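# Hang the hose on both wall hooks

## Task

Get the hose resting on both of the wall hooks so that, at the end, it hangs motionless with no part touching the floor, held up by the hooks alone and not by the robot. Then release it and move the robot away. The robot must stay upright and not end up leaning.

## Robot and tools

Robot: a wheeled base that can only drive forward/back and turn in place, with a lifting column carrying a head (two cameras) and two six-joint arms, each with a two-finger gripper. Shoulder height S = 0.90 m + column_m. Folded, the robot is 0.73 m long, 0.62 m wide, S + 0.43 m tall, and its front sits 0.40 m ahead of the column.

Frames: the base frame has its origin on the floor under the column, between the drive wheels; x forward, y left, z up. left_hand and right_hand in results are reported in this frame: the point where the fingers meet (tips reach 8 mm further). The hand's z axis runs along the fingers, its y axis across the opening. Odometry is the base frame as it was at scene start; it only counts wheel rotation, so slip looks like travel. Headings are positive to the left.

execute_actions: argument "actions" is a list holding one action, or empty to just read state and pictures. An action may contain "base", "joints", or both, plus optional "speeds". "base" holds exactly one relative command: {"translate_m": d}, metres from where the base last reported itself, forward positive, range -3 to 3; or {"rotate_rad": d}, radians, counter-clockwise positive, range -3.2 to 3.2. "joints" is a single flat dictionary covering both arms, keyed by joint name, each value an absolute target (not an offset): column_m 0 to 0.8 (metres); head_tilt_rad -0.61 to 1.308 (positive tilts down); for each side X = left or right: X_joint1_rad -2.879 to 2.879, X_joint2_rad 0 to 3.141, X_joint3_rad 0 to 3.019, X_joint4_rad -1.692 to 1.57, X_joint5_rad -1.57 to 1.57 (sideways swing, positive toward robot's right), X_joint6_rad -2.094 to 2.094 (hand roll), X_gripper_m 0 (closed) to 0.093 metres between fingertips. "speeds" caps translate_m (0.05 to 0.8 m/s) or rotate_rad (0.1 to 1 rad/s) for that action; it does not slow arms. A base move longer than about 8.7 s is refused. Unknown keys or out-of-range values get the whole call refused. "cameras" selects images: cam_head_left, cam_head_right, cam_left_wrist, cam_right_wrist, nav_camera, or all; [] gives none. Joints left out of an action may still be driving toward earlier targets.

Arm geometry (approximate): with joint1 at -1.57 (left) or 1.57 (right) and joints 5, 6 at 0, the arm lies in a forward-facing vertical plane 0.23 m to that side. Let a = j2 - 0.35, b = 1.05 + j2 - j3, c = b - j4 (c = 1.57 means fingers pointing straight down). Hand ahead of column ≈ 0.12 + 0.39 sin a + 0.38 cos b + 0.25 cos c; height ≈ S + 0.39 cos a - 0.38 sin b - 0.25 sin c. Example: j2, j3, j4 = 0.93, 0.78, 0.14 gives about 0.60 m ahead, 0.25 m under S. Real hands sag lower and nearer by up to ~5 cm (more with load); trust the reported hand position. Reach is about 1 m from the shoulder. Small joint changes (under ~0.03 rad, 0.08 for joints 2 and 3) may not move anything; approach contacts in ~0.05 rad steps counted from your previous target. Fingers need to point well down (about 1.2 rad below horizontal) to carry heavy loads; light items (≤0.2 kg) tolerate flatter hands.

Gripping: command an opening smaller than the object; "off_target" is then expected. If the reported opening stays at least 0.002 m above target, something is held.

Result lines: base_status and joint_status give how each commanded motion ended: done, off_target, contact_stop (column or base only), time_out, not_followed. "joint command not followed" plus a cause line means a self-collision guard withheld an arm's targets; recover by moving the offending joints back at least 0.05 rad, or moving the other arm away. on_its_own lists what you did not command; "held at" is a held target, not a position. turned_by_wheels vs turned_by_imu differing by over ~4% and 0.05 rad means a collision or slip. base_tilt in degrees (forward/right positive). motor_effort lists wheel motors only, in percent, peak in brackets. wheel_motors_off = 1 means overload shut the wheels off for 2 s. Motor temperatures appear per arm joint; MOTOR HOT warns from 85 °C, and at 100 °C that arm goes limp and drops things.

Base cautions: a stalled wheel gives contact_stop; back off 0.05 m before retrying or turning. Pushing hard for ~3 s trips overload. Tall surfaces at certain heights can slide over the housing and strike the column.

Column cautions: descending stops when an arm's load changes (e.g. a held item touches down), and then refuses to go lower until raised 0.2 m. Below column_m 0.3, moving arms can strike the housing or floor.

Avoid: arms hitting or pressing on each other (can end the run), blocked arms pushing for long (overheating; relieve by resending the reported joint positions as targets, which lowers a held load slightly), drops, slams, tipping the robot. Keep the hose supported until it is actually on the hooks.

wait: {"seconds": 0 to 10}; commands nothing, returns state and pictures. zoom_image: {"camera", "region": [x0, y0, x1, y1]} in pixels of that camera's latest full picture, at most 504 × 504. read_manual gives only licence text. finished_scene: {"scene": current scene number}; irreversible, call only once the hose hangs by itself and the robot has released it and backed away.

Each tool is called after ">>>" by a JSON object that holds its "api" and its "payload".

## Session

>>> {"api": "execute_actions", "payload": {"actions": []}}

Scene clock: 0.00 s.
Motor temperatures (°C, as the motors report them): left_arm=[22 23 22 24 25 26] | right_arm=[24 25 25 24 24 26]
base_odometry: x=+0.000 y=+0.000 heading=+0.000 (m, m, rad; odometry frame)
turned_by_wheels: +0.000 (rad since the last result)
turned_by_imu: +0.000 (rad since the last result)
base_tilt: forward=+0.3 right=+0.6 (deg)
base_status: not commanded
joint_positions: column_m=+0.556 head_tilt_rad=+0.874 left_joint1_rad=-1.564 left_joint2_rad=+0.844 left_joint3_rad=+0.442 left_joint4_rad=-0.977 left_joint5_rad=+0.016 left_joint6_rad=+0.106 left_gripper_m=+0.095 right_joint1_rad=+1.563 right_joint2_rad=+0.897 right_joint3_rad=+0.368 right_joint4_rad=-0.948 right_joint5_rad=+0.028 right_joint6_rad=-0.031 right_gripper_m=+0.095
joint_status: not commanded
wheel_motors_off: 0
motor_effort: left_wheel=+0 right_wheel=+4 (%)
left_hand: x=+0.1685 y=+0.2234 z=+1.2562 quat_wxyz=(+0.414, -0.042, -0.909, +0.027) (m; base frame)
right_hand: x=+0.1228 y=-0.2318 z=+1.2624 quat_wxyz=(+0.459, +0.017, -0.888, +0.007) (m; base frame)
pictures: cam_head_left, cam_head_right, cam_left_wrist, cam_right_wrist, nav_camera
Images, in order (width x height): cam_head_left 672x504, cam_head_right 672x504, cam_left_wrist 504x504, cam_right_wrist 504x504, nav_camera 672x504.

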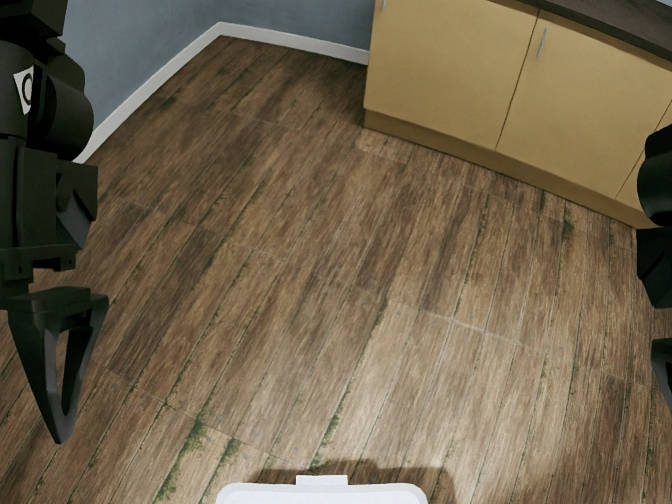

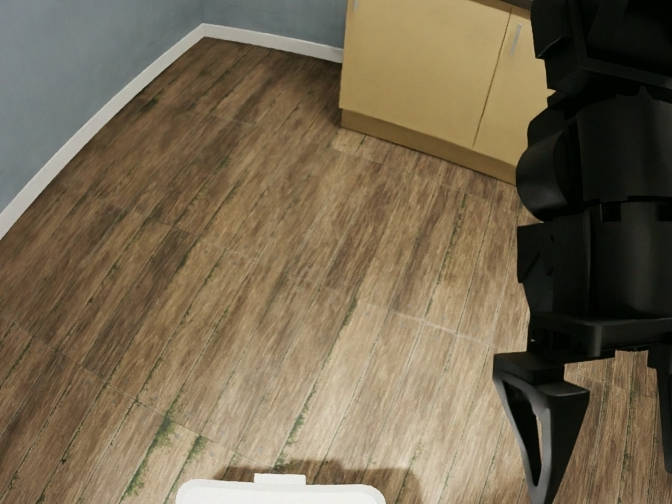

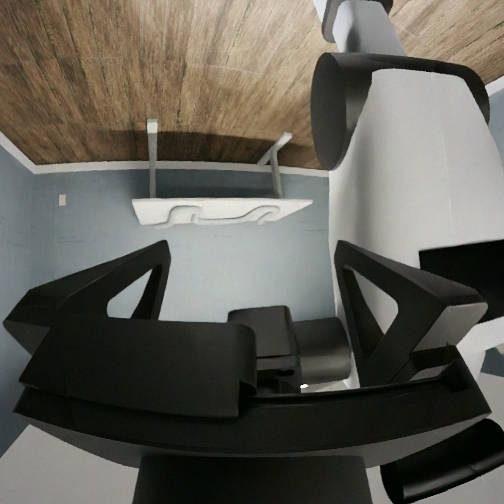

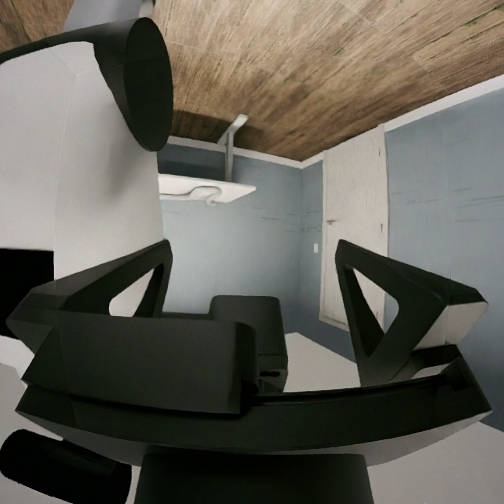

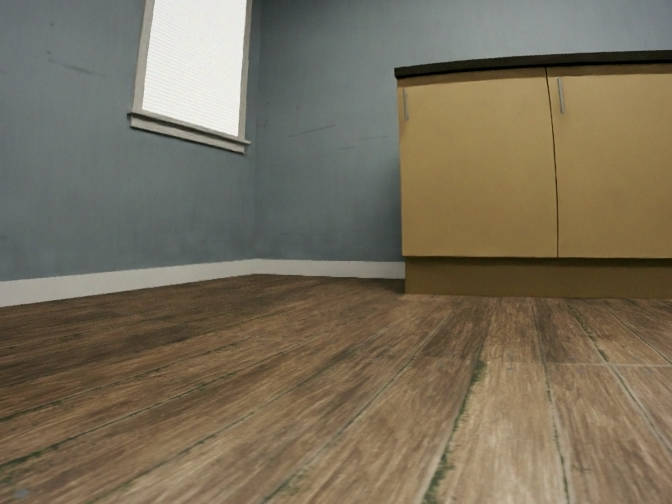

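The table with hose is behind. Turn around.

>>> {"api": "execute_actions", "payload": {"actions": [{"base":{"rotate_rad":3.1},"joints":{"head_tilt_rad":0.4}}], "cameras": ["cam_head_left","nav_camera"]}}

Scene clock: 4.77 s.
Motor temperatures (°C, as the motors report them): left_arm=[22 23 22 24 25 26] | right_arm=[24 25 25 24 24 26]
base_odometry: x=+0.000 y=+0.000 heading=+3.099 (m, m, rad; odometry frame)
turned_by_wheels: +3.099 (rad since the last result)
turned_by_imu: +3.082 (rad since the last result)
base_tilt: forward=+0.3 right=+0.6 (deg)
base_status: done
joint_positions: column_m=+0.556 head_tilt_rad=+0.419 left_joint1_rad=-1.564 left_joint2_rad=+0.844 left_joint3_rad=+0.442 left_joint4_rad=-0.977 left_joint5_rad=+0.016 left_joint6_rad=+0.106 left_gripper_m=+0.095 right_joint1_rad=+1.563 right_joint2_rad=+0.897 right_joint3_rad=+0.368 right_joint4_rad=-0.948 right_joint5_rad=+0.028 right_joint6_rad=-0.031 right_gripper_m=+0.095
joint_status: all done
wheel_motors_off: 0
motor_effort: left_wheel=-2(33) right_wheel=+2(38) (%)
left_hand: x=+0.1685 y=+0.2234 z=+1.2562 quat_wxyz=(+0.414, -0.042, -0.909, +0.027) (m; base frame)
right_hand: x=+0.1228 y=-0.2318 z=+1.2624 quat_wxyz=(+0.459, +0.017, -0.888, +0.007) (m; base frame)
pictures: cam_head_left, nav_camera
Images, in order (width x height): cam_head_left 672x504, nav_camera 672x504.

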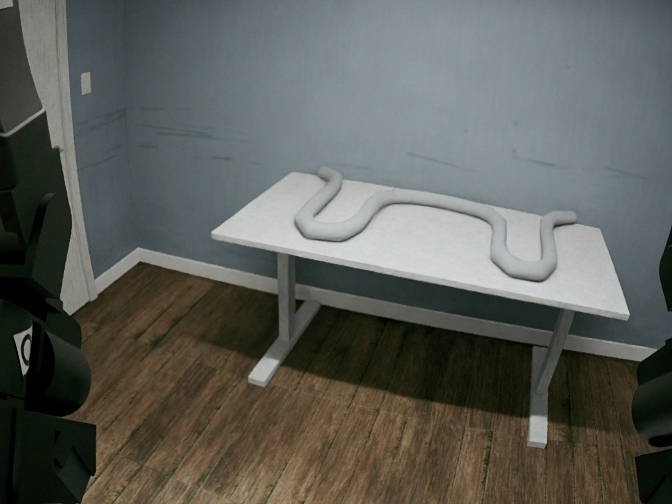

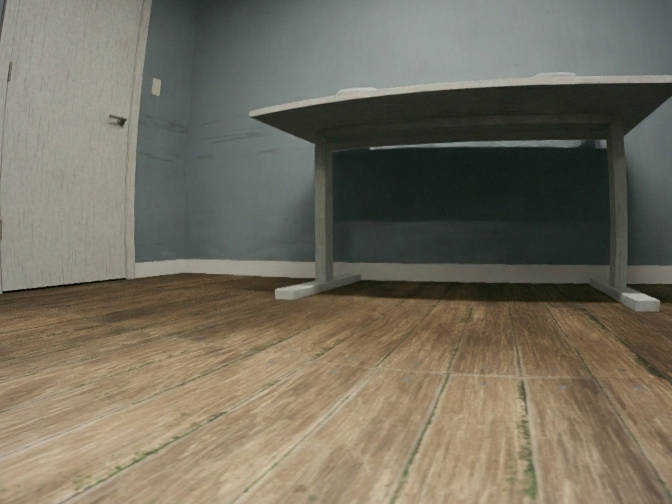

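Where are the hooks? Look around.

>>> {"api": "execute_actions", "payload": {"actions": [{"base":{"rotate_rad":-1.0},"joints":{"head_tilt_rad":0.1}}], "cameras": ["cam_head_left","cam_head_right"]}}

>>> {"api": "execute_actions", "payload": {"actions": [{"base":{"rotate_rad":-1.0}}], "cameras": ["cam_head_left"]}}

>>> {"api": "execute_actions", "payload": {"actions": [{"base":{"rotate_rad":3.0}}], "cameras": ["cam_head_left"]}}

Scene clock: 8.03 s.
Motor temperatures (°C, as the motors report them): left_arm=[22 23 22 24 25 26] | right_arm=[24 25 25 24 24 26]
base_odometry: x=+0.000 y=+0.000 heading=+2.100 (m, m, rad; odometry frame)
turned_by_wheels: -0.999 (rad since the last result)
turned_by_imu: -0.992 (rad since the last result)
base_tilt: forward=+0.2 right=+0.6 (deg)
base_status: done
joint_positions: column_m=+0.556 head_tilt_rad=+0.120 left_joint1_rad=-1.564 left_joint2_rad=+0.844 left_joint3_rad=+0.443 left_joint4_rad=-0.977 left_joint5_rad=+0.016 left_joint6_rad=+0.106 left_gripper_m=+0.095 right_joint1_rad=+1.563 right_joint2_rad=+0.897 right_joint3_rad=+0.368 right_joint4_rad=-0.948 right_joint5_rad=+0.028 right_joint6_rad=-0.031 right_gripper_m=+0.095
joint_status: all done
wheel_motors_off: 0
motor_effort: left_wheel=+2(26) right_wheel=-3(21) (%)
left_hand: x=+0.1689 y=+0.2234 z=+1.2561 quat_wxyz=(+0.413, -0.042, -0.909, +0.027) (m; base frame)
right_hand: x=+0.1228 y=-0.2318 z=+1.2624 quat_wxyz=(+0.459, +0.017, -0.888, +0.007) (m; base frame)
pictures: cam_head_left, cam_head_right
Images, in order (width x height): cam_head_left 672x504, cam_head_right 672x504.

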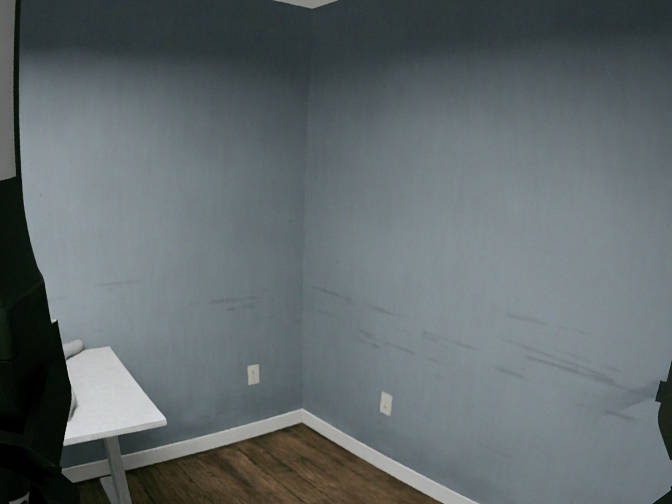

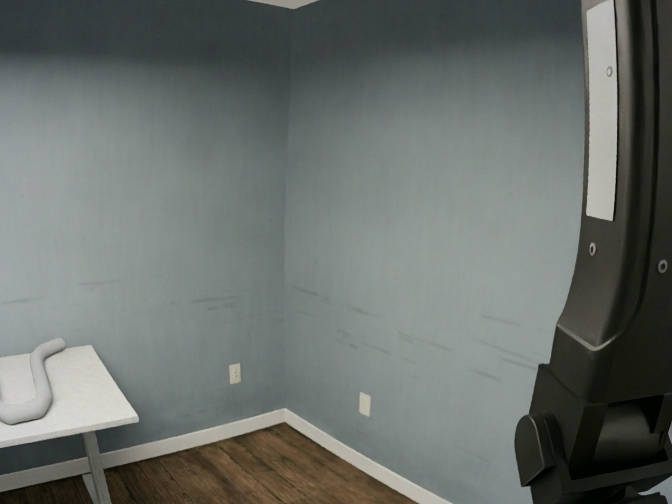

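Scene clock: 10.37 s.
Motor temperatures (°C, as the motors report them): left_arm=[22 23 22 24 25 26] | right_arm=[24 25 25 24 24 26]
base_odometry: x=+0.000 y=+0.000 heading=+1.101 (m, m, rad; odometry frame)
turned_by_wheels: -0.999 (rad since the last result)
turned_by_imu: -0.992 (rad since the last result)
base_tilt: forward=+0.3 right=+0.6 (deg)
base_status: done
joint_positions: column_m=+0.556 head_tilt_rad=+0.120 left_joint1_rad=-1.564 left_joint2_rad=+0.844 left_joint3_rad=+0.444 left_joint4_rad=-0.977 left_joint5_rad=+0.016 left_joint6_rad=+0.106 left_gripper_m=+0.095 right_joint1_rad=+1.563 right_joint2_rad=+0.897 right_joint3_rad=+0.368 right_joint4_rad=-0.948 right_joint5_rad=+0.028 right_joint6_rad=-0.031 right_gripper_m=+0.095
joint_status: not commanded
wheel_motors_off: 0
motor_effort: left_wheel=+1(41) right_wheel=-1(36) (%)
left_hand: x=+0.1695 y=+0.2234 z=+1.2560 quat_wxyz=(+0.413, -0.042, -0.909, +0.027) (m; base frame)
right_hand: x=+0.1228 y=-0.2318 z=+1.2624 quat_wxyz=(+0.459, +0.017, -0.888, +0.007) (m; base frame)
pictures: cam_head_left
Images, in order (width x height): cam_head_left 672x504.

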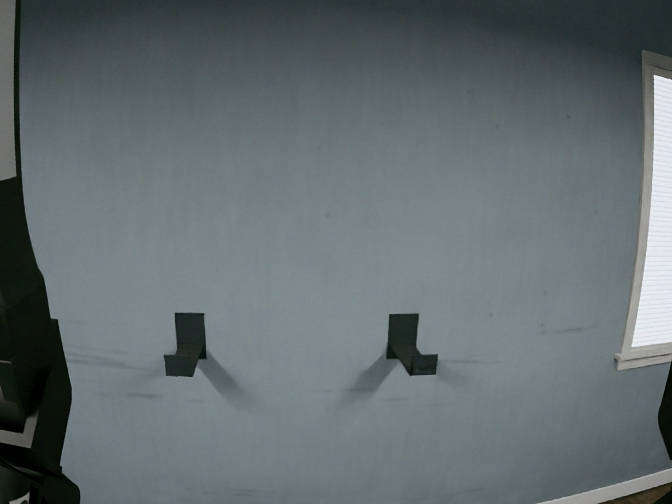

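Scene clock: 14.67 s.
Motor temperatures (°C, as the motors report them): left_arm=[22 23 22 24 25 26] | right_arm=[24 25 25 24 24 26]
base_odometry: x=+0.000 y=+0.000 heading=-2.183 (m, m, rad; odometry frame)
turned_by_wheels: +3.000 (rad since the last result)
turned_by_imu: +2.981 (rad since the last result)
base_tilt: forward=+0.3 right=+0.5 (deg)
base_status: done
joint_positions: column_m=+0.556 head_tilt_rad=+0.120 left_joint1_rad=-1.564 left_joint2_rad=+0.844 left_joint3_rad=+0.444 left_joint4_rad=-0.977 left_joint5_rad=+0.016 left_joint6_rad=+0.106 left_gripper_m=+0.095 right_joint1_rad=+1.563 right_joint2_rad=+0.897 right_joint3_rad=+0.368 right_joint4_rad=-0.948 right_joint5_rad=+0.028 right_joint6_rad=-0.031 right_gripper_m=+0.095
joint_status: not commanded
wheel_motors_off: 0
motor_effort: left_wheel=-2(34) right_wheel=+3(27) (%)
left_hand: x=+0.1695 y=+0.2234 z=+1.2560 quat_wxyz=(+0.413, -0.042, -0.909, +0.027) (m; base frame)
right_hand: x=+0.1228 y=-0.2318 z=+1.2624 quat_wxyz=(+0.459, +0.017, -0.888, +0.007) (m; base frame)
pictures: cam_head_left
Images, in order (width x height): cam_head_left 672x504.

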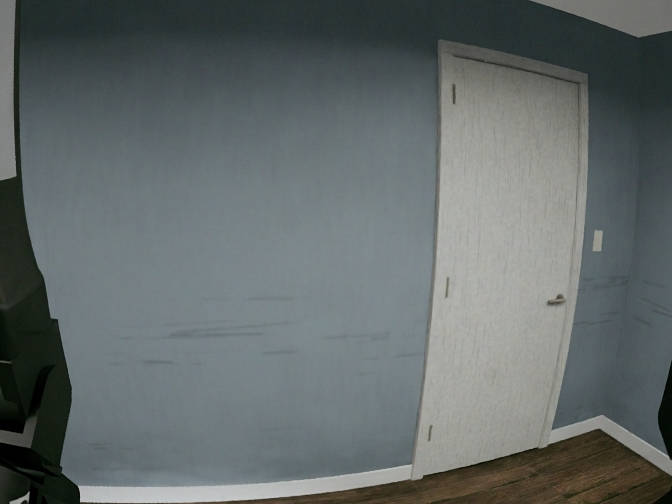

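>>> {"api": "execute_actions", "payload": {"actions": [{"base":{"rotate_rad":-1.1},"joints":{"head_tilt_rad":0.6}}], "cameras": []}}

>>> {"api": "execute_actions", "payload": {"actions": [{"base":{"translate_m":0.6}}], "cameras": ["cam_head_left","cam_head_right","nav_camera"]}}

Scene clock: 20.53 s.
Motor temperatures (°C, as the motors report them): left_arm=[22 23 22 24 25 26] | right_arm=[24 25 25 24 24 26]
base_odometry: x=+0.000 y=+0.000 heading=+3.001 (m, m, rad; odometry frame)
turned_by_wheels: -1.100 (rad since the last result)
turned_by_imu: -1.090 (rad since the last result)
base_tilt: forward=+0.3 right=+0.5 (deg)
base_status: done
joint_positions: column_m=+0.556 head_tilt_rad=+0.603 left_joint1_rad=-1.564 left_joint2_rad=+0.844 left_joint3_rad=+0.444 left_joint4_rad=-0.977 left_joint5_rad=+0.016 left_joint6_rad=+0.106 left_gripper_m=+0.095 right_joint1_rad=+1.563 right_joint2_rad=+0.897 right_joint3_rad=+0.368 right_joint4_rad=-0.948 right_joint5_rad=+0.028 right_joint6_rad=-0.031 right_gripper_m=+0.095
joint_status: all done
wheel_motors_off: 0
motor_effort: left_wheel=+1(23) right_wheel=+0(28) (%)
left_hand: x=+0.1695 y=+0.2234 z=+1.2560 quat_wxyz=(+0.413, -0.042, -0.909, +0.027) (m; base frame)
right_hand: x=+0.1228 y=-0.2318 z=+1.2624 quat_wxyz=(+0.459, +0.017, -0.888, +0.007) (m; base frame)
pictures: none
No camera images: the call's "cameras" was empty. Leave "cameras" out to get every camera's image.

Scene clock: 23.27 s.
Motor temperatures (°C, as the motors report them): left_arm=[22 23 22 24 25 26] | right_arm=[24 25 25 24 24 26]
base_odometry: x=-0.594 y=+0.084 heading=+3.001 (m, m, rad; odometry frame)
turned_by_wheels: +0.000 (rad since the last result)
turned_by_imu: -0.001 (rad since the last result)
base_tilt: forward=+0.3 right=+0.6 (deg)
base_status: done
joint_positions: column_m=+0.556 head_tilt_rad=+0.604 left_joint1_rad=-1.564 left_joint2_rad=+0.844 left_joint3_rad=+0.444 left_joint4_rad=-0.977 left_joint5_rad=+0.016 left_joint6_rad=+0.106 left_gripper_m=+0.095 right_joint1_rad=+1.563 right_joint2_rad=+0.896 right_joint3_rad=+0.369 right_joint4_rad=-0.948 right_joint5_rad=+0.028 right_joint6_rad=-0.031 right_gripper_m=+0.095
joint_status: not commanded
wheel_motors_off: 0
motor_effort: left_wheel=+0(51) right_wheel=+2(41) (%)
left_hand: x=+0.1695 y=+0.2234 z=+1.2560 quat_wxyz=(+0.413, -0.042, -0.909, +0.027) (m; base frame)
right_hand: x=+0.1234 y=-0.2318 z=+1.2622 quat_wxyz=(+0.458, +0.017, -0.889, +0.007) (m; base frame)
pictures: cam_head_left, cam_head_right, nav_camera
Images, in order (width x height): cam_head_left 672x504, cam_head_right 672x504, nav_camera 672x504.

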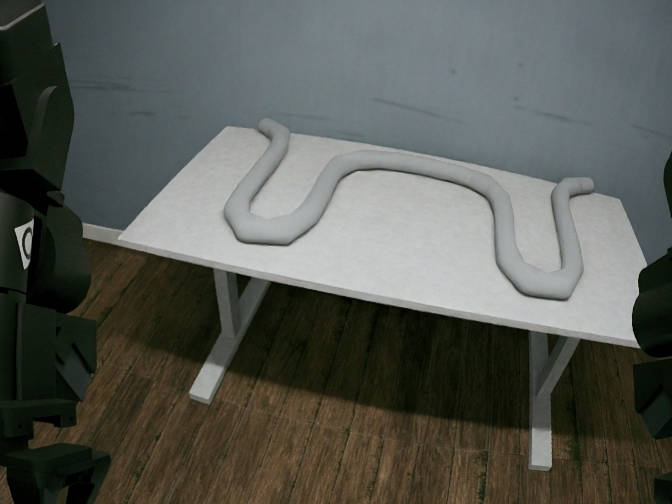

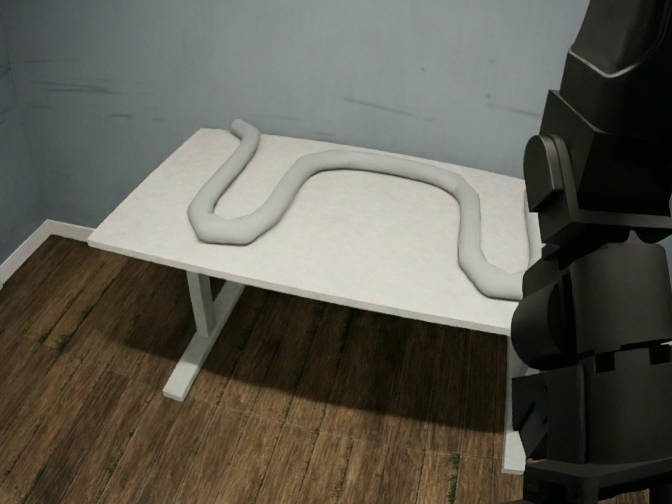

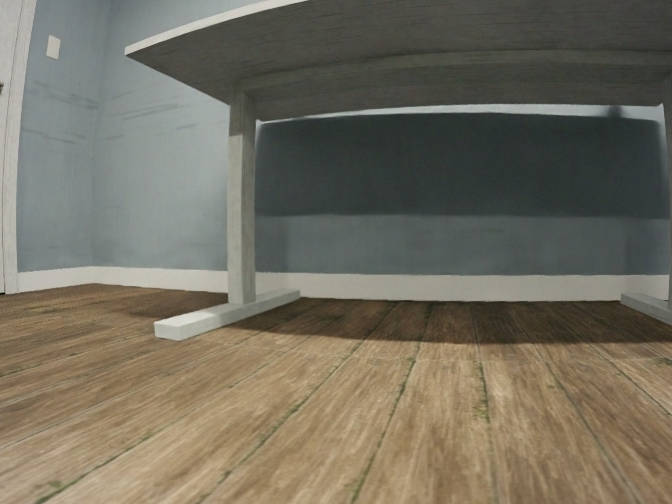

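>>> {"api": "execute_actions", "payload": {"actions": [{"base":{"rotate_rad":-0.25},"joints":{"head_tilt_rad":0.8}}], "cameras": []}}

>>> {"api": "execute_actions", "payload": {"actions": [{"base":{"translate_m":0.5}}], "cameras": ["cam_head_left","cam_head_right","nav_camera"]}}

Scene clock: 26.00 s.
Motor temperatures (°C, as the motors report them): left_arm=[22 23 22 24 25 26] | right_arm=[24 25 25 24 24 26]
base_odometry: x=-0.594 y=+0.084 heading=+2.752 (m, m, rad; odometry frame)
turned_by_wheels: -0.249 (rad since the last result)
turned_by_imu: -0.245 (rad since the last result)
base_tilt: forward=+0.3 right=+0.5 (deg)
base_status: done
joint_positions: column_m=+0.556 head_tilt_rad=+0.802 left_joint1_rad=-1.564 left_joint2_rad=+0.844 left_joint3_rad=+0.444 left_joint4_rad=-0.977 left_joint5_rad=+0.016 left_joint6_rad=+0.106 left_gripper_m=+0.095 right_joint1_rad=+1.563 right_joint2_rad=+0.896 right_joint3_rad=+0.369 right_joint4_rad=-0.948 right_joint5_rad=+0.028 right_joint6_rad=-0.031 right_gripper_m=+0.095
joint_status: all done
wheel_motors_off: 0
motor_effort: left_wheel=+0(39) right_wheel=-5(36) (%)
left_hand: x=+0.1695 y=+0.2234 z=+1.2560 quat_wxyz=(+0.413, -0.042, -0.909, +0.027) (m; base frame)
right_hand: x=+0.1234 y=-0.2318 z=+1.2622 quat_wxyz=(+0.458, +0.017, -0.889, +0.007) (m; base frame)
pictures: none
No camera images: the call's "cameras" was empty. Leave "cameras" out to get every camera's image.

Scene clock: 28.53 s.
Motor temperatures (°C, as the motors report them): left_arm=[22 23 22 24 25 26] | right_arm=[24 25 25 24 24 26]
base_odometry: x=-1.057 y=+0.274 heading=+2.752 (m, m, rad; odometry frame)
turned_by_wheels: +0.000 (rad since the last result)
turned_by_imu: -0.001 (rad since the last result)
base_tilt: forward=+0.3 right=+0.6 (deg)
base_status: done
joint_positions: column_m=+0.556 head_tilt_rad=+0.802 left_joint1_rad=-1.564 left_joint2_rad=+0.844 left_joint3_rad=+0.444 left_joint4_rad=-0.977 left_joint5_rad=+0.016 left_joint6_rad=+0.106 left_gripper_m=+0.095 right_joint1_rad=+1.563 right_joint2_rad=+0.897 right_joint3_rad=+0.369 right_joint4_rad=-0.948 right_joint5_rad=+0.028 right_joint6_rad=-0.031 right_gripper_m=+0.095
joint_status: not commanded
wheel_motors_off: 0
motor_effort: left_wheel=+0(43) right_wheel=-1(39) (%)
left_hand: x=+0.1697 y=+0.2234 z=+1.2559 quat_wxyz=(+0.413, -0.042, -0.909, +0.027) (m; base frame)
right_hand: x=+0.1236 y=-0.2318 z=+1.2621 quat_wxyz=(+0.458, +0.017, -0.889, +0.007) (m; base frame)
pictures: cam_head_left, cam_head_right, nav_camera
Images, in order (width x height): cam_head_left 672x504, cam_head_right 672x504, nav_camera 672x504.

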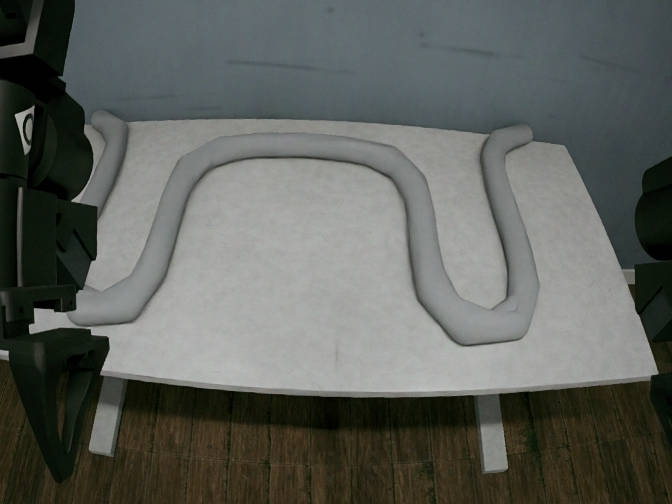

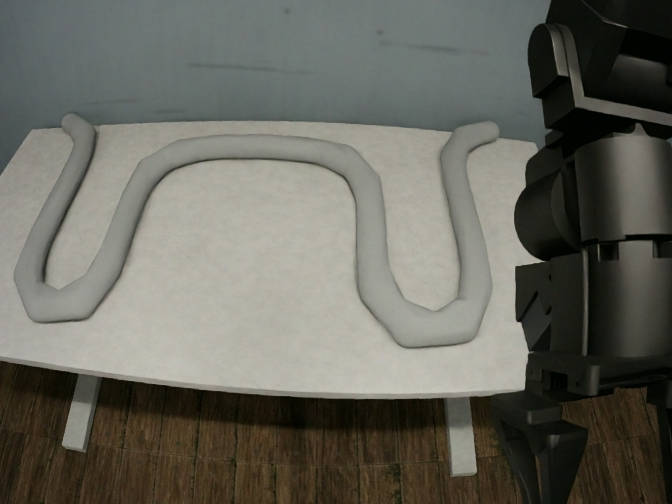

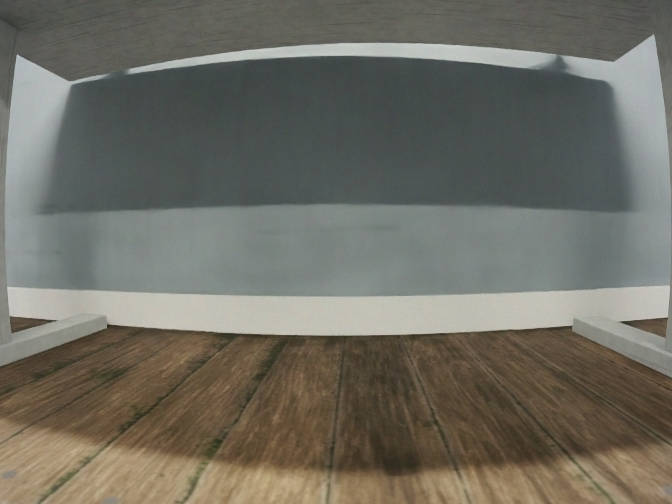

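>>> {"api": "execute_actions", "payload": {"actions": [{"base":{"translate_m":0.3},"joints":{"column_m":0.45,"head_tilt_rad":0.7,"left_joint1_rad":-1.57,"left_joint2_rad":1.75,"left_joint3_rad":2.08,"left_joint4_rad":-0.85,"left_joint5_rad":0,"left_joint6_rad":1.57,"right_joint1_rad":1.57,"right_joint2_rad":1.75,"right_joint3_rad":2.08,"right_joint4_rad":-0.85,"right_joint5_rad":0,"right_joint6_rad":1.57}}]}}

Scene clock: 32.77 s.
Motor temperatures (°C, as the motors report them): left_arm=[22 23 22 24 25 26] | right_arm=[24 25 25 24 24 26]
base_odometry: x=-1.334 y=+0.388 heading=+2.752 (m, m, rad; odometry frame)
turned_by_wheels: +0.000 (rad since the last result)
turned_by_imu: +0.000 (rad since the last result)
base_tilt: forward=+0.3 right=+0.6 (deg)
base_status: done
joint_positions: column_m=+0.450 head_tilt_rad=+0.716 left_joint1_rad=-1.564 left_joint2_rad=+1.742 left_joint3_rad=+2.073 left_joint4_rad=-0.856 left_joint5_rad=+0.004 left_joint6_rad=+1.555 left_gripper_m=+0.095 right_joint1_rad=+1.563 right_joint2_rad=+1.741 right_joint3_rad=+2.063 right_joint4_rad=-0.850 right_joint5_rad=+0.002 right_joint6_rad=+1.554 right_gripper_m=+0.095
joint_status: all done
wheel_motors_off: 0
motor_effort: left_wheel=+0(34) right_wheel=-2(24) (%)
left_hand: x=+0.7909 y=+0.2287 z=+0.9230 quat_wxyz=(+0.001, -0.700, -0.714, -0.001) (m; base frame)
right_hand: x=+0.7876 y=-0.2318 z=+0.9205 quat_wxyz=(-0.002, -0.703, -0.712, +0.005) (m; base frame)
pictures: cam_head_left, cam_head_right, cam_left_wrist, cam_right_wrist, nav_camera
Images, in order (width x height): cam_head_left 672x504, cam_head_right 672x504, cam_left_wrist 504x504, cam_right_wrist 504x504, nav_camera 672x504.

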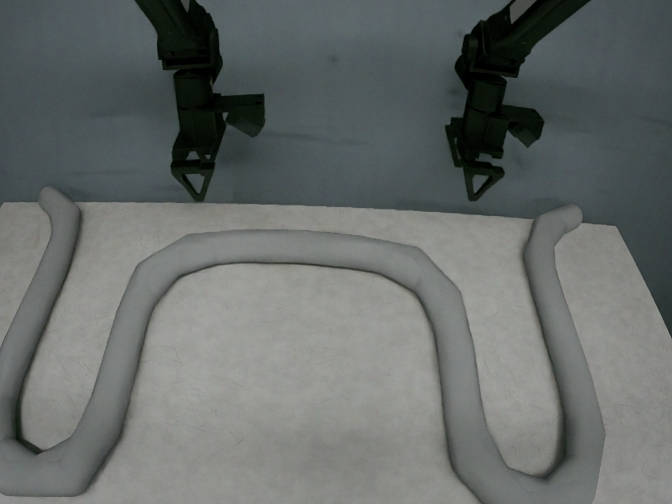

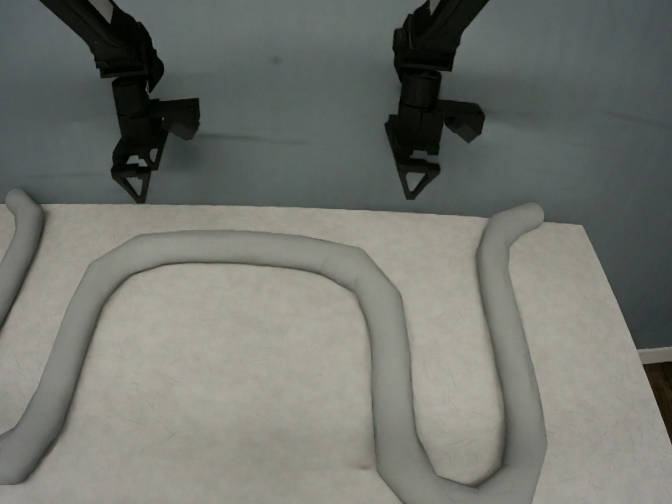

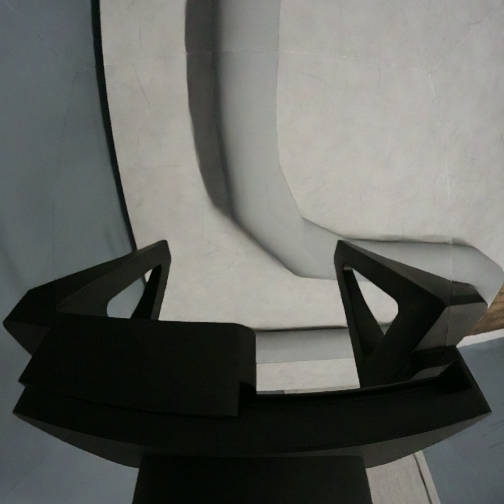

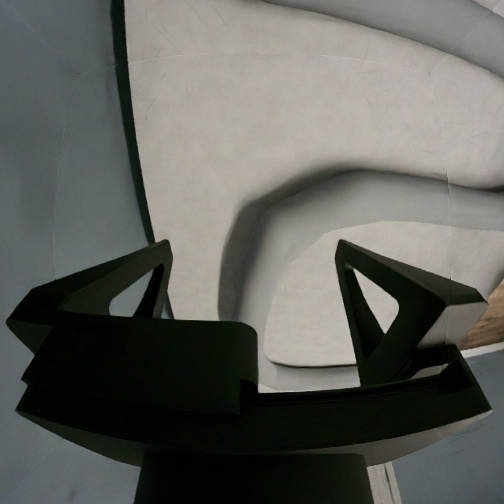

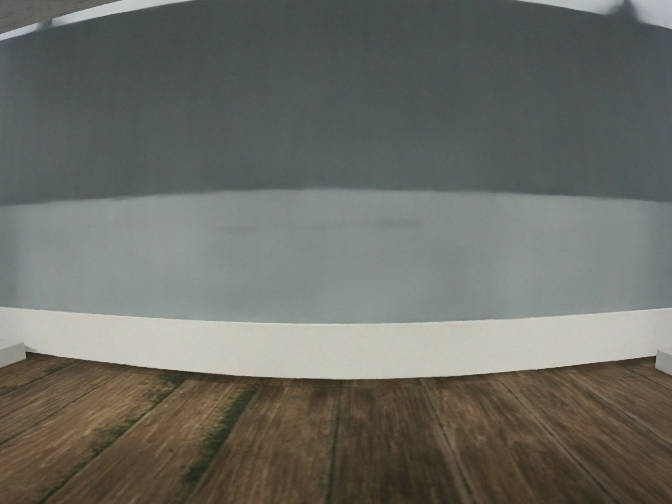

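>>> {"api": "execute_actions", "payload": {"actions": [{"joints":{"column_m":0.34}}], "cameras": ["cam_head_left","cam_left_wrist","cam_right_wrist"]}}

Scene clock: 35.50 s.
Motor temperatures (°C, as the motors report them): left_arm=[22 24 22 24 25 26] | right_arm=[24 26 26 24 24 26]
base_odometry: x=-1.334 y=+0.388 heading=+2.752 (m, m, rad; odometry frame)
turned_by_wheels: +0.000 (rad since the last result)
turned_by_imu: +0.000 (rad since the last result)
base_tilt: forward=+0.3 right=+0.6 (deg)
base_status: not commanded
joint_positions: column_m=+0.340 head_tilt_rad=+0.716 left_joint1_rad=-1.564 left_joint2_rad=+1.742 left_joint3_rad=+2.073 left_joint4_rad=-0.856 left_joint5_rad=+0.004 left_joint6_rad=+1.556 left_gripper_m=+0.095 right_joint1_rad=+1.563 right_joint2_rad=+1.741 right_joint3_rad=+2.063 right_joint4_rad=-0.850 right_joint5_rad=+0.002 right_joint6_rad=+1.554 right_gripper_m=+0.095
joint_status: all done
wheel_motors_off: 0
motor_effort: left_wheel=+0(1) right_wheel=-1(2) (%)
left_hand: x=+0.7909 y=+0.2287 z=+0.8129 quat_wxyz=(+0.001, -0.701, -0.714, -0.001) (m; base frame)
right_hand: x=+0.7875 y=-0.2318 z=+0.8103 quat_wxyz=(-0.002, -0.703, -0.712, +0.005) (m; base frame)
pictures: cam_head_left, cam_left_wrist, cam_right_wrist
Images, in order (width x height): cam_head_left 672x504, cam_left_wrist 504x504, cam_right_wrist 504x504.

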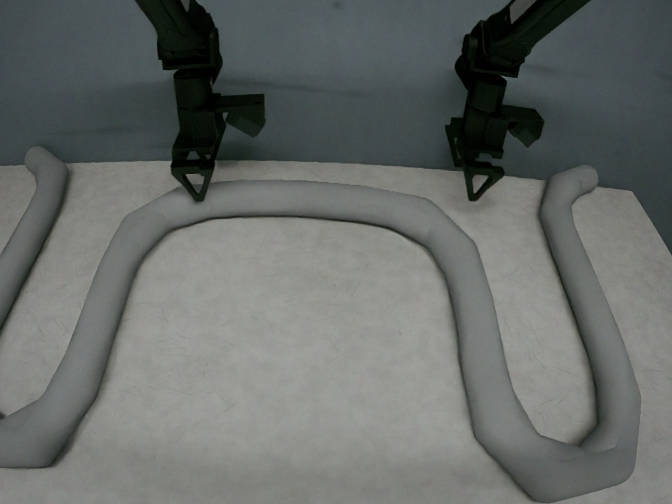

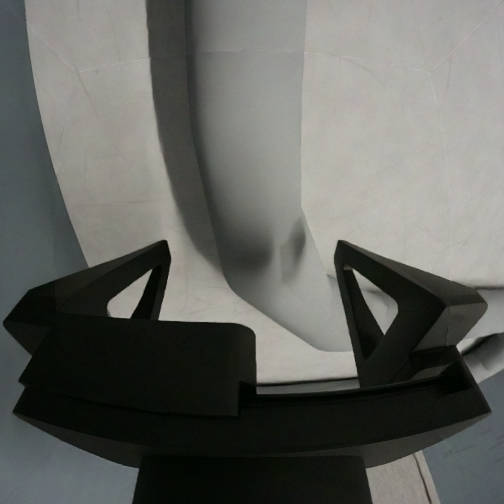

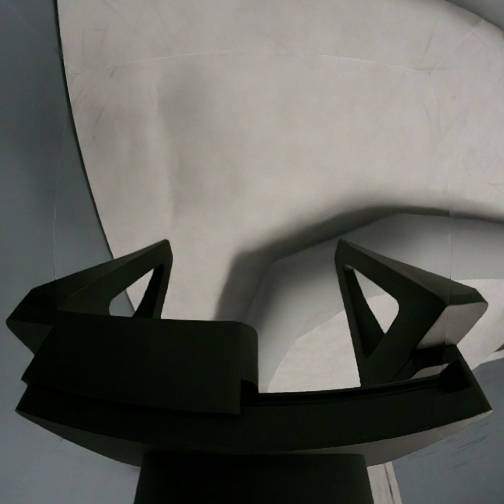

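>>> {"api": "execute_actions", "payload": {"actions": [{"joints":{"right_joint1_rad":1.72}}], "cameras": ["cam_head_left","cam_right_wrist"]}}

Scene clock: 37.23 s.
Motor temperatures (°C, as the motors report them): left_arm=[22 24 22 24 25 26] | right_arm=[24 26 26 24 24 26]
base_odometry: x=-1.334 y=+0.388 heading=+2.752 (m, m, rad; odometry frame)
turned_by_wheels: +0.000 (rad since the last result)
turned_by_imu: +0.000 (rad since the last result)
base_tilt: forward=+0.3 right=+0.6 (deg)
base_status: not commanded
joint_positions: column_m=+0.340 head_tilt_rad=+0.716 left_joint1_rad=-1.564 left_joint2_rad=+1.742 left_joint3_rad=+2.073 left_joint4_rad=-0.856 left_joint5_rad=+0.004 left_joint6_rad=+1.556 left_gripper_m=+0.095 right_joint1_rad=+1.733 right_joint2_rad=+1.741 right_joint3_rad=+2.063 right_joint4_rad=-0.850 right_joint5_rad=-0.002 right_joint6_rad=+1.554 right_gripper_m=+0.095
joint_status: all done
wheel_motors_off: 0
motor_effort: left_wheel=+3(3) right_wheel=+1(2) (%)
left_hand: x=+0.7909 y=+0.2287 z=+0.8129 quat_wxyz=(+0.001, -0.701, -0.714, -0.001) (m; base frame)
right_hand: x=+0.7827 y=-0.1072 z=+0.8185 quat_wxyz=(+0.051, -0.670, -0.739, -0.049) (m; base frame)
pictures: cam_head_left, cam_right_wrist
Images, in order (width x height): cam_head_left 672x504, cam_right_wrist 504x504.

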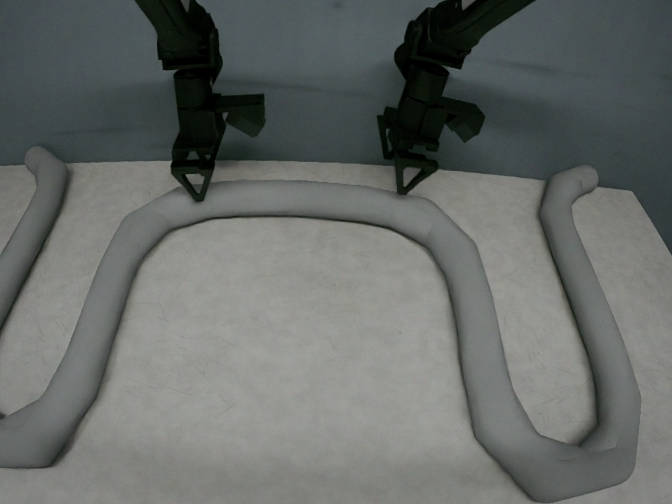

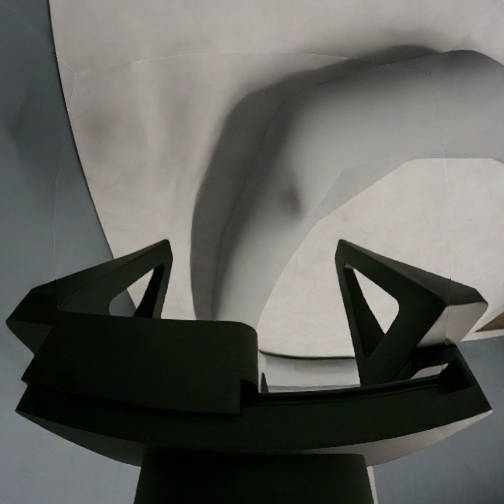

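Good. Lower.

>>> {"api": "execute_actions", "payload": {"actions": [{"joints":{"column_m":0.29}}], "cameras": ["cam_head_left","cam_left_wrist","cam_right_wrist"]}}

Scene clock: 38.87 s.
Motor temperatures (°C, as the motors report them): left_arm=[22 24 23 24 25 26] | right_arm=[24 26 26 24 24 26]
base_odometry: x=-1.334 y=+0.388 heading=+2.752 (m, m, rad; odometry frame)
turned_by_wheels: +0.000 (rad since the last result)
turned_by_imu: +0.000 (rad since the last result)
base_tilt: forward=+0.3 right=+0.6 (deg)
base_status: not commanded
joint_positions: column_m=+0.290 head_tilt_rad=+0.716 left_joint1_rad=-1.564 left_joint2_rad=+1.742 left_joint3_rad=+2.073 left_joint4_rad=-0.856 left_joint5_rad=+0.004 left_joint6_rad=+1.556 left_gripper_m=+0.095 right_joint1_rad=+1.733 right_joint2_rad=+1.736 right_joint3_rad=+2.063 right_joint4_rad=-0.877 right_joint5_rad=-0.011 right_joint6_rad=+1.571 right_gripper_m=+0.095
joint_status: all done
wheel_motors_off: 0
motor_effort: left_wheel=+3(3) right_wheel=+0(2) (%)
left_hand: x=+0.7909 y=+0.2287 z=+0.7630 quat_wxyz=(+0.001, -0.701, -0.714, -0.001) (m; base frame)
right_hand: x=+0.7782 y=-0.1066 z=+0.7726 quat_wxyz=(+0.063, -0.675, -0.734, -0.044) (m; base frame)
pictures: cam_head_left, cam_left_wrist, cam_right_wrist
Images, in order (width x height): cam_head_left 672x504, cam_left_wrist 504x504, cam_right_wrist 504x504.

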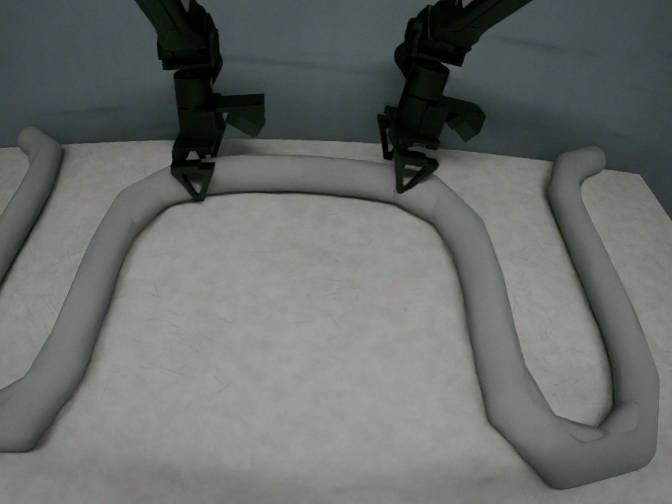

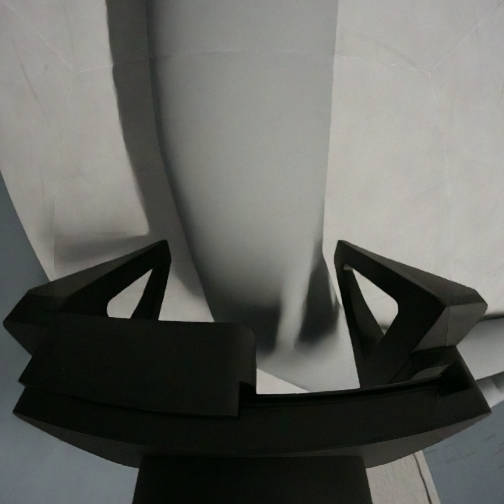

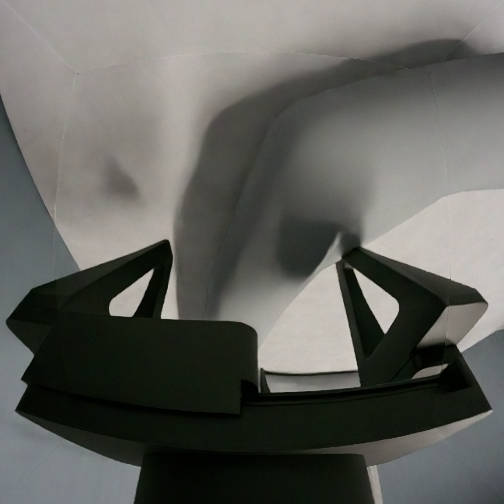

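>>> {"api": "execute_actions", "payload": {"actions": [{"joints":{"left_gripper_m":0.02,"right_gripper_m":0.02}}], "cameras": []}}

>>> {"api": "execute_actions", "payload": {"actions": [{"joints":{"column_m":0.75}}], "cameras": ["cam_head_left"]}}

Scene clock: 40.03 s.
Motor temperatures (°C, as the motors report them): left_arm=[22 25 23 24 25 26] | right_arm=[24 26 26 24 24 26]
base_odometry: x=-1.334 y=+0.388 heading=+2.752 (m, m, rad; odometry frame)
turned_by_wheels: +0.000 (rad since the last result)
turned_by_imu: +0.000 (rad since the last result)
base_tilt: forward=+0.3 right=+0.5 (deg)
base_status: not commanded
joint_positions: column_m=+0.290 head_tilt_rad=+0.716 left_joint1_rad=-1.565 left_joint2_rad=+1.742 left_joint3_rad=+2.073 left_joint4_rad=-0.856 left_joint5_rad=+0.000 left_joint6_rad=+1.557 left_gripper_m=+0.062 right_joint1_rad=+1.733 right_joint2_rad=+1.732 right_joint3_rad=+2.063 right_joint4_rad=-0.886 right_joint5_rad=-0.002 right_joint6_rad=+1.585 right_gripper_m=+0.058
joint_status: left_gripper_m off_target (ended at +0.062, target +0.020); right_gripper_m off_target (ended at +0.058, target +0.020)
wheel_motors_off: 0
motor_effort: left_wheel=+2(4) right_wheel=+0(1) (%)
left_hand: x=+0.7907 y=+0.2290 z=+0.7628 quat_wxyz=(+0.002, -0.701, -0.713, -0.002) (m; base frame)
right_hand: x=+0.7776 y=-0.1090 z=+0.7744 quat_wxyz=(+0.061, -0.681, -0.729, -0.038) (m; base frame)
pictures: none
No camera images: the call's "cameras" was empty. Leave "cameras" out to get every camera's image.

Scene clock: 46.60 s.
Motor temperatures (°C, as the motors report them): left_arm=[22 25 23 24 25 26] | right_arm=[24 27 27 24 24 26]
base_odometry: x=-1.334 y=+0.388 heading=+2.752 (m, m, rad; odometry frame)
turned_by_wheels: +0.000 (rad since the last result)
turned_by_imu: +0.001 (rad since the last result)
base_tilt: forward=+0.3 right=+0.6 (deg)
base_status: not commanded
joint_positions: column_m=+0.750 head_tilt_rad=+0.716 left_joint1_rad=-1.567 left_joint2_rad=+1.783 left_joint3_rad=+2.054 left_joint4_rad=-0.856 left_joint5_rad=+0.000 left_joint6_rad=+1.563 left_gripper_m=+0.061 right_joint1_rad=+1.732 right_joint2_rad=+1.737 right_joint3_rad=+2.063 right_joint4_rad=-0.857 right_joint5_rad=-0.002 right_joint6_rad=+1.586 right_gripper_m=+0.020
joint_status: all done
wheel_motors_off: 0
on_its_own: right_gripper_m moved -0.038 to your old target +0.020
motor_effort: left_wheel=+1(3) right_wheel=-1(2) (%)
left_hand: x=+0.7629 y=+0.2278 z=+1.1907 quat_wxyz=(+0.023, -0.703, -0.710, +0.020) (m; base frame)
right_hand: x=+0.7829 y=-0.1088 z=+1.2313 quat_wxyz=(+0.053, -0.682, -0.728, -0.047) (m; base frame)
pictures: cam_head_left
Images, in order (width x height): cam_head_left 672x504.

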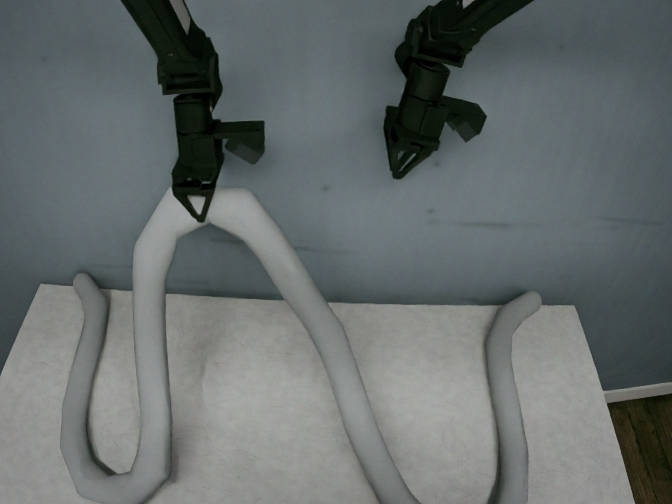

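>>> {"api": "execute_actions", "payload": {"actions": [{"joints":{"column_m":0.36,"right_gripper_m":0.093}}], "cameras": ["cam_head_left","cam_right_wrist"]}}

Scene clock: 53.00 s.
Motor temperatures (°C, as the motors report them): left_arm=[22 26 24 24 25 26] | right_arm=[24 28 27 24 24 26]
base_odometry: x=-1.334 y=+0.388 heading=+2.752 (m, m, rad; odometry frame)
turned_by_wheels: +0.000 (rad since the last result)
turned_by_imu: +0.001 (rad since the last result)
base_tilt: forward=+0.3 right=+0.5 (deg)
base_status: not commanded
joint_positions: column_m=+0.360 head_tilt_rad=+0.716 left_joint1_rad=-1.556 left_joint2_rad=+1.741 left_joint3_rad=+2.077 left_joint4_rad=-0.842 left_joint5_rad=-0.004 left_joint6_rad=+1.563 left_gripper_m=+0.060 right_joint1_rad=+1.732 right_joint2_rad=+1.739 right_joint3_rad=+2.063 right_joint4_rad=-0.857 right_joint5_rad=-0.002 right_joint6_rad=+1.586 right_gripper_m=+0.093
joint_status: all done
wheel_motors_off: 0
motor_effort: left_wheel=+2(2) right_wheel=-1(3) (%)
left_hand: x=+0.7961 y=+0.2358 z=+0.8346 quat_wxyz=(+0.000, -0.702, -0.712, -0.012) (m; base frame)
right_hand: x=+0.7819 y=-0.1087 z=+0.8399 quat_wxyz=(+0.053, -0.682, -0.728, -0.046) (m; base frame)
pictures: cam_head_left, cam_right_wrist
Images, in order (width x height): cam_head_left 672x504, cam_right_wrist 504x504.

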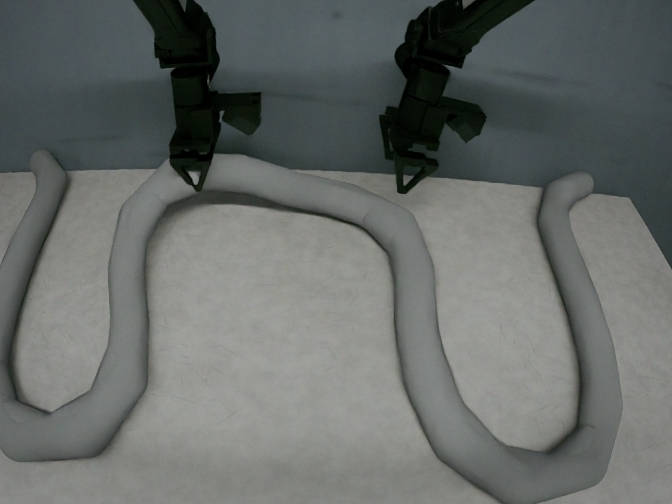

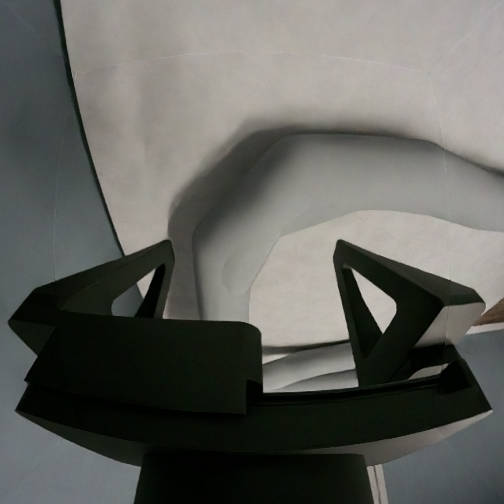

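>>> {"api": "execute_actions", "payload": {"actions": [{"joints":{"right_joint1_rad":1.83}}], "cameras": ["cam_head_left","cam_right_wrist"]}}

Scene clock: 54.37 s.
Motor temperatures (°C, as the motors report them): left_arm=[22 26 24 24 25 26] | right_arm=[24 28 27 24 24 26]
base_odometry: x=-1.334 y=+0.388 heading=+2.752 (m, m, rad; odometry frame)
turned_by_wheels: +0.000 (rad since the last result)
turned_by_imu: +0.000 (rad since the last result)
base_tilt: forward=+0.2 right=+0.5 (deg)
base_status: not commanded
joint_positions: column_m=+0.360 head_tilt_rad=+0.716 left_joint1_rad=-1.556 left_joint2_rad=+1.741 left_joint3_rad=+2.077 left_joint4_rad=-0.842 left_joint5_rad=-0.004 left_joint6_rad=+1.563 left_gripper_m=+0.060 right_joint1_rad=+1.841 right_joint2_rad=+1.739 right_joint3_rad=+2.063 right_joint4_rad=-0.857 right_joint5_rad=+0.000 right_joint6_rad=+1.586 right_gripper_m=+0.093
joint_status: all done
wheel_motors_off: 0
motor_effort: left_wheel=+1(1) right_wheel=-3(2) (%)
left_hand: x=+0.7961 y=+0.2358 z=+0.8346 quat_wxyz=(+0.000, -0.702, -0.712, -0.012) (m; base frame)
right_hand: x=+0.7734 y=-0.0312 z=+0.8546 quat_wxyz=(+0.086, -0.658, -0.744, -0.079) (m; base frame)
pictures: cam_head_left, cam_right_wrist
Images, in order (width x height): cam_head_left 672x504, cam_right_wrist 504x504.

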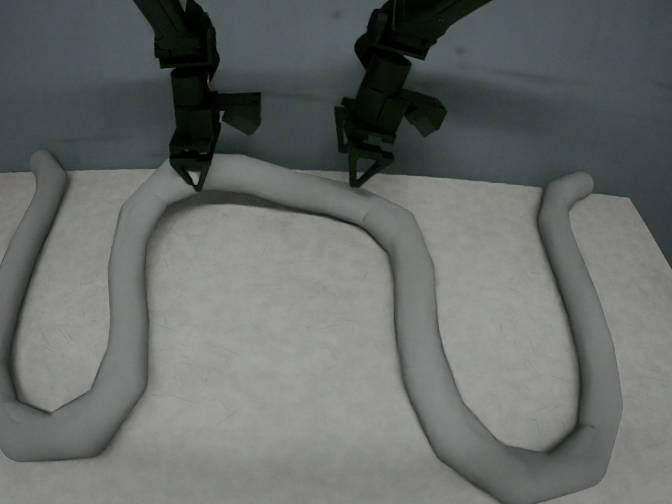

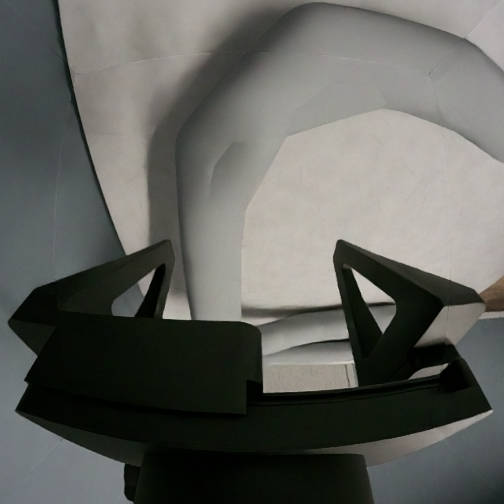

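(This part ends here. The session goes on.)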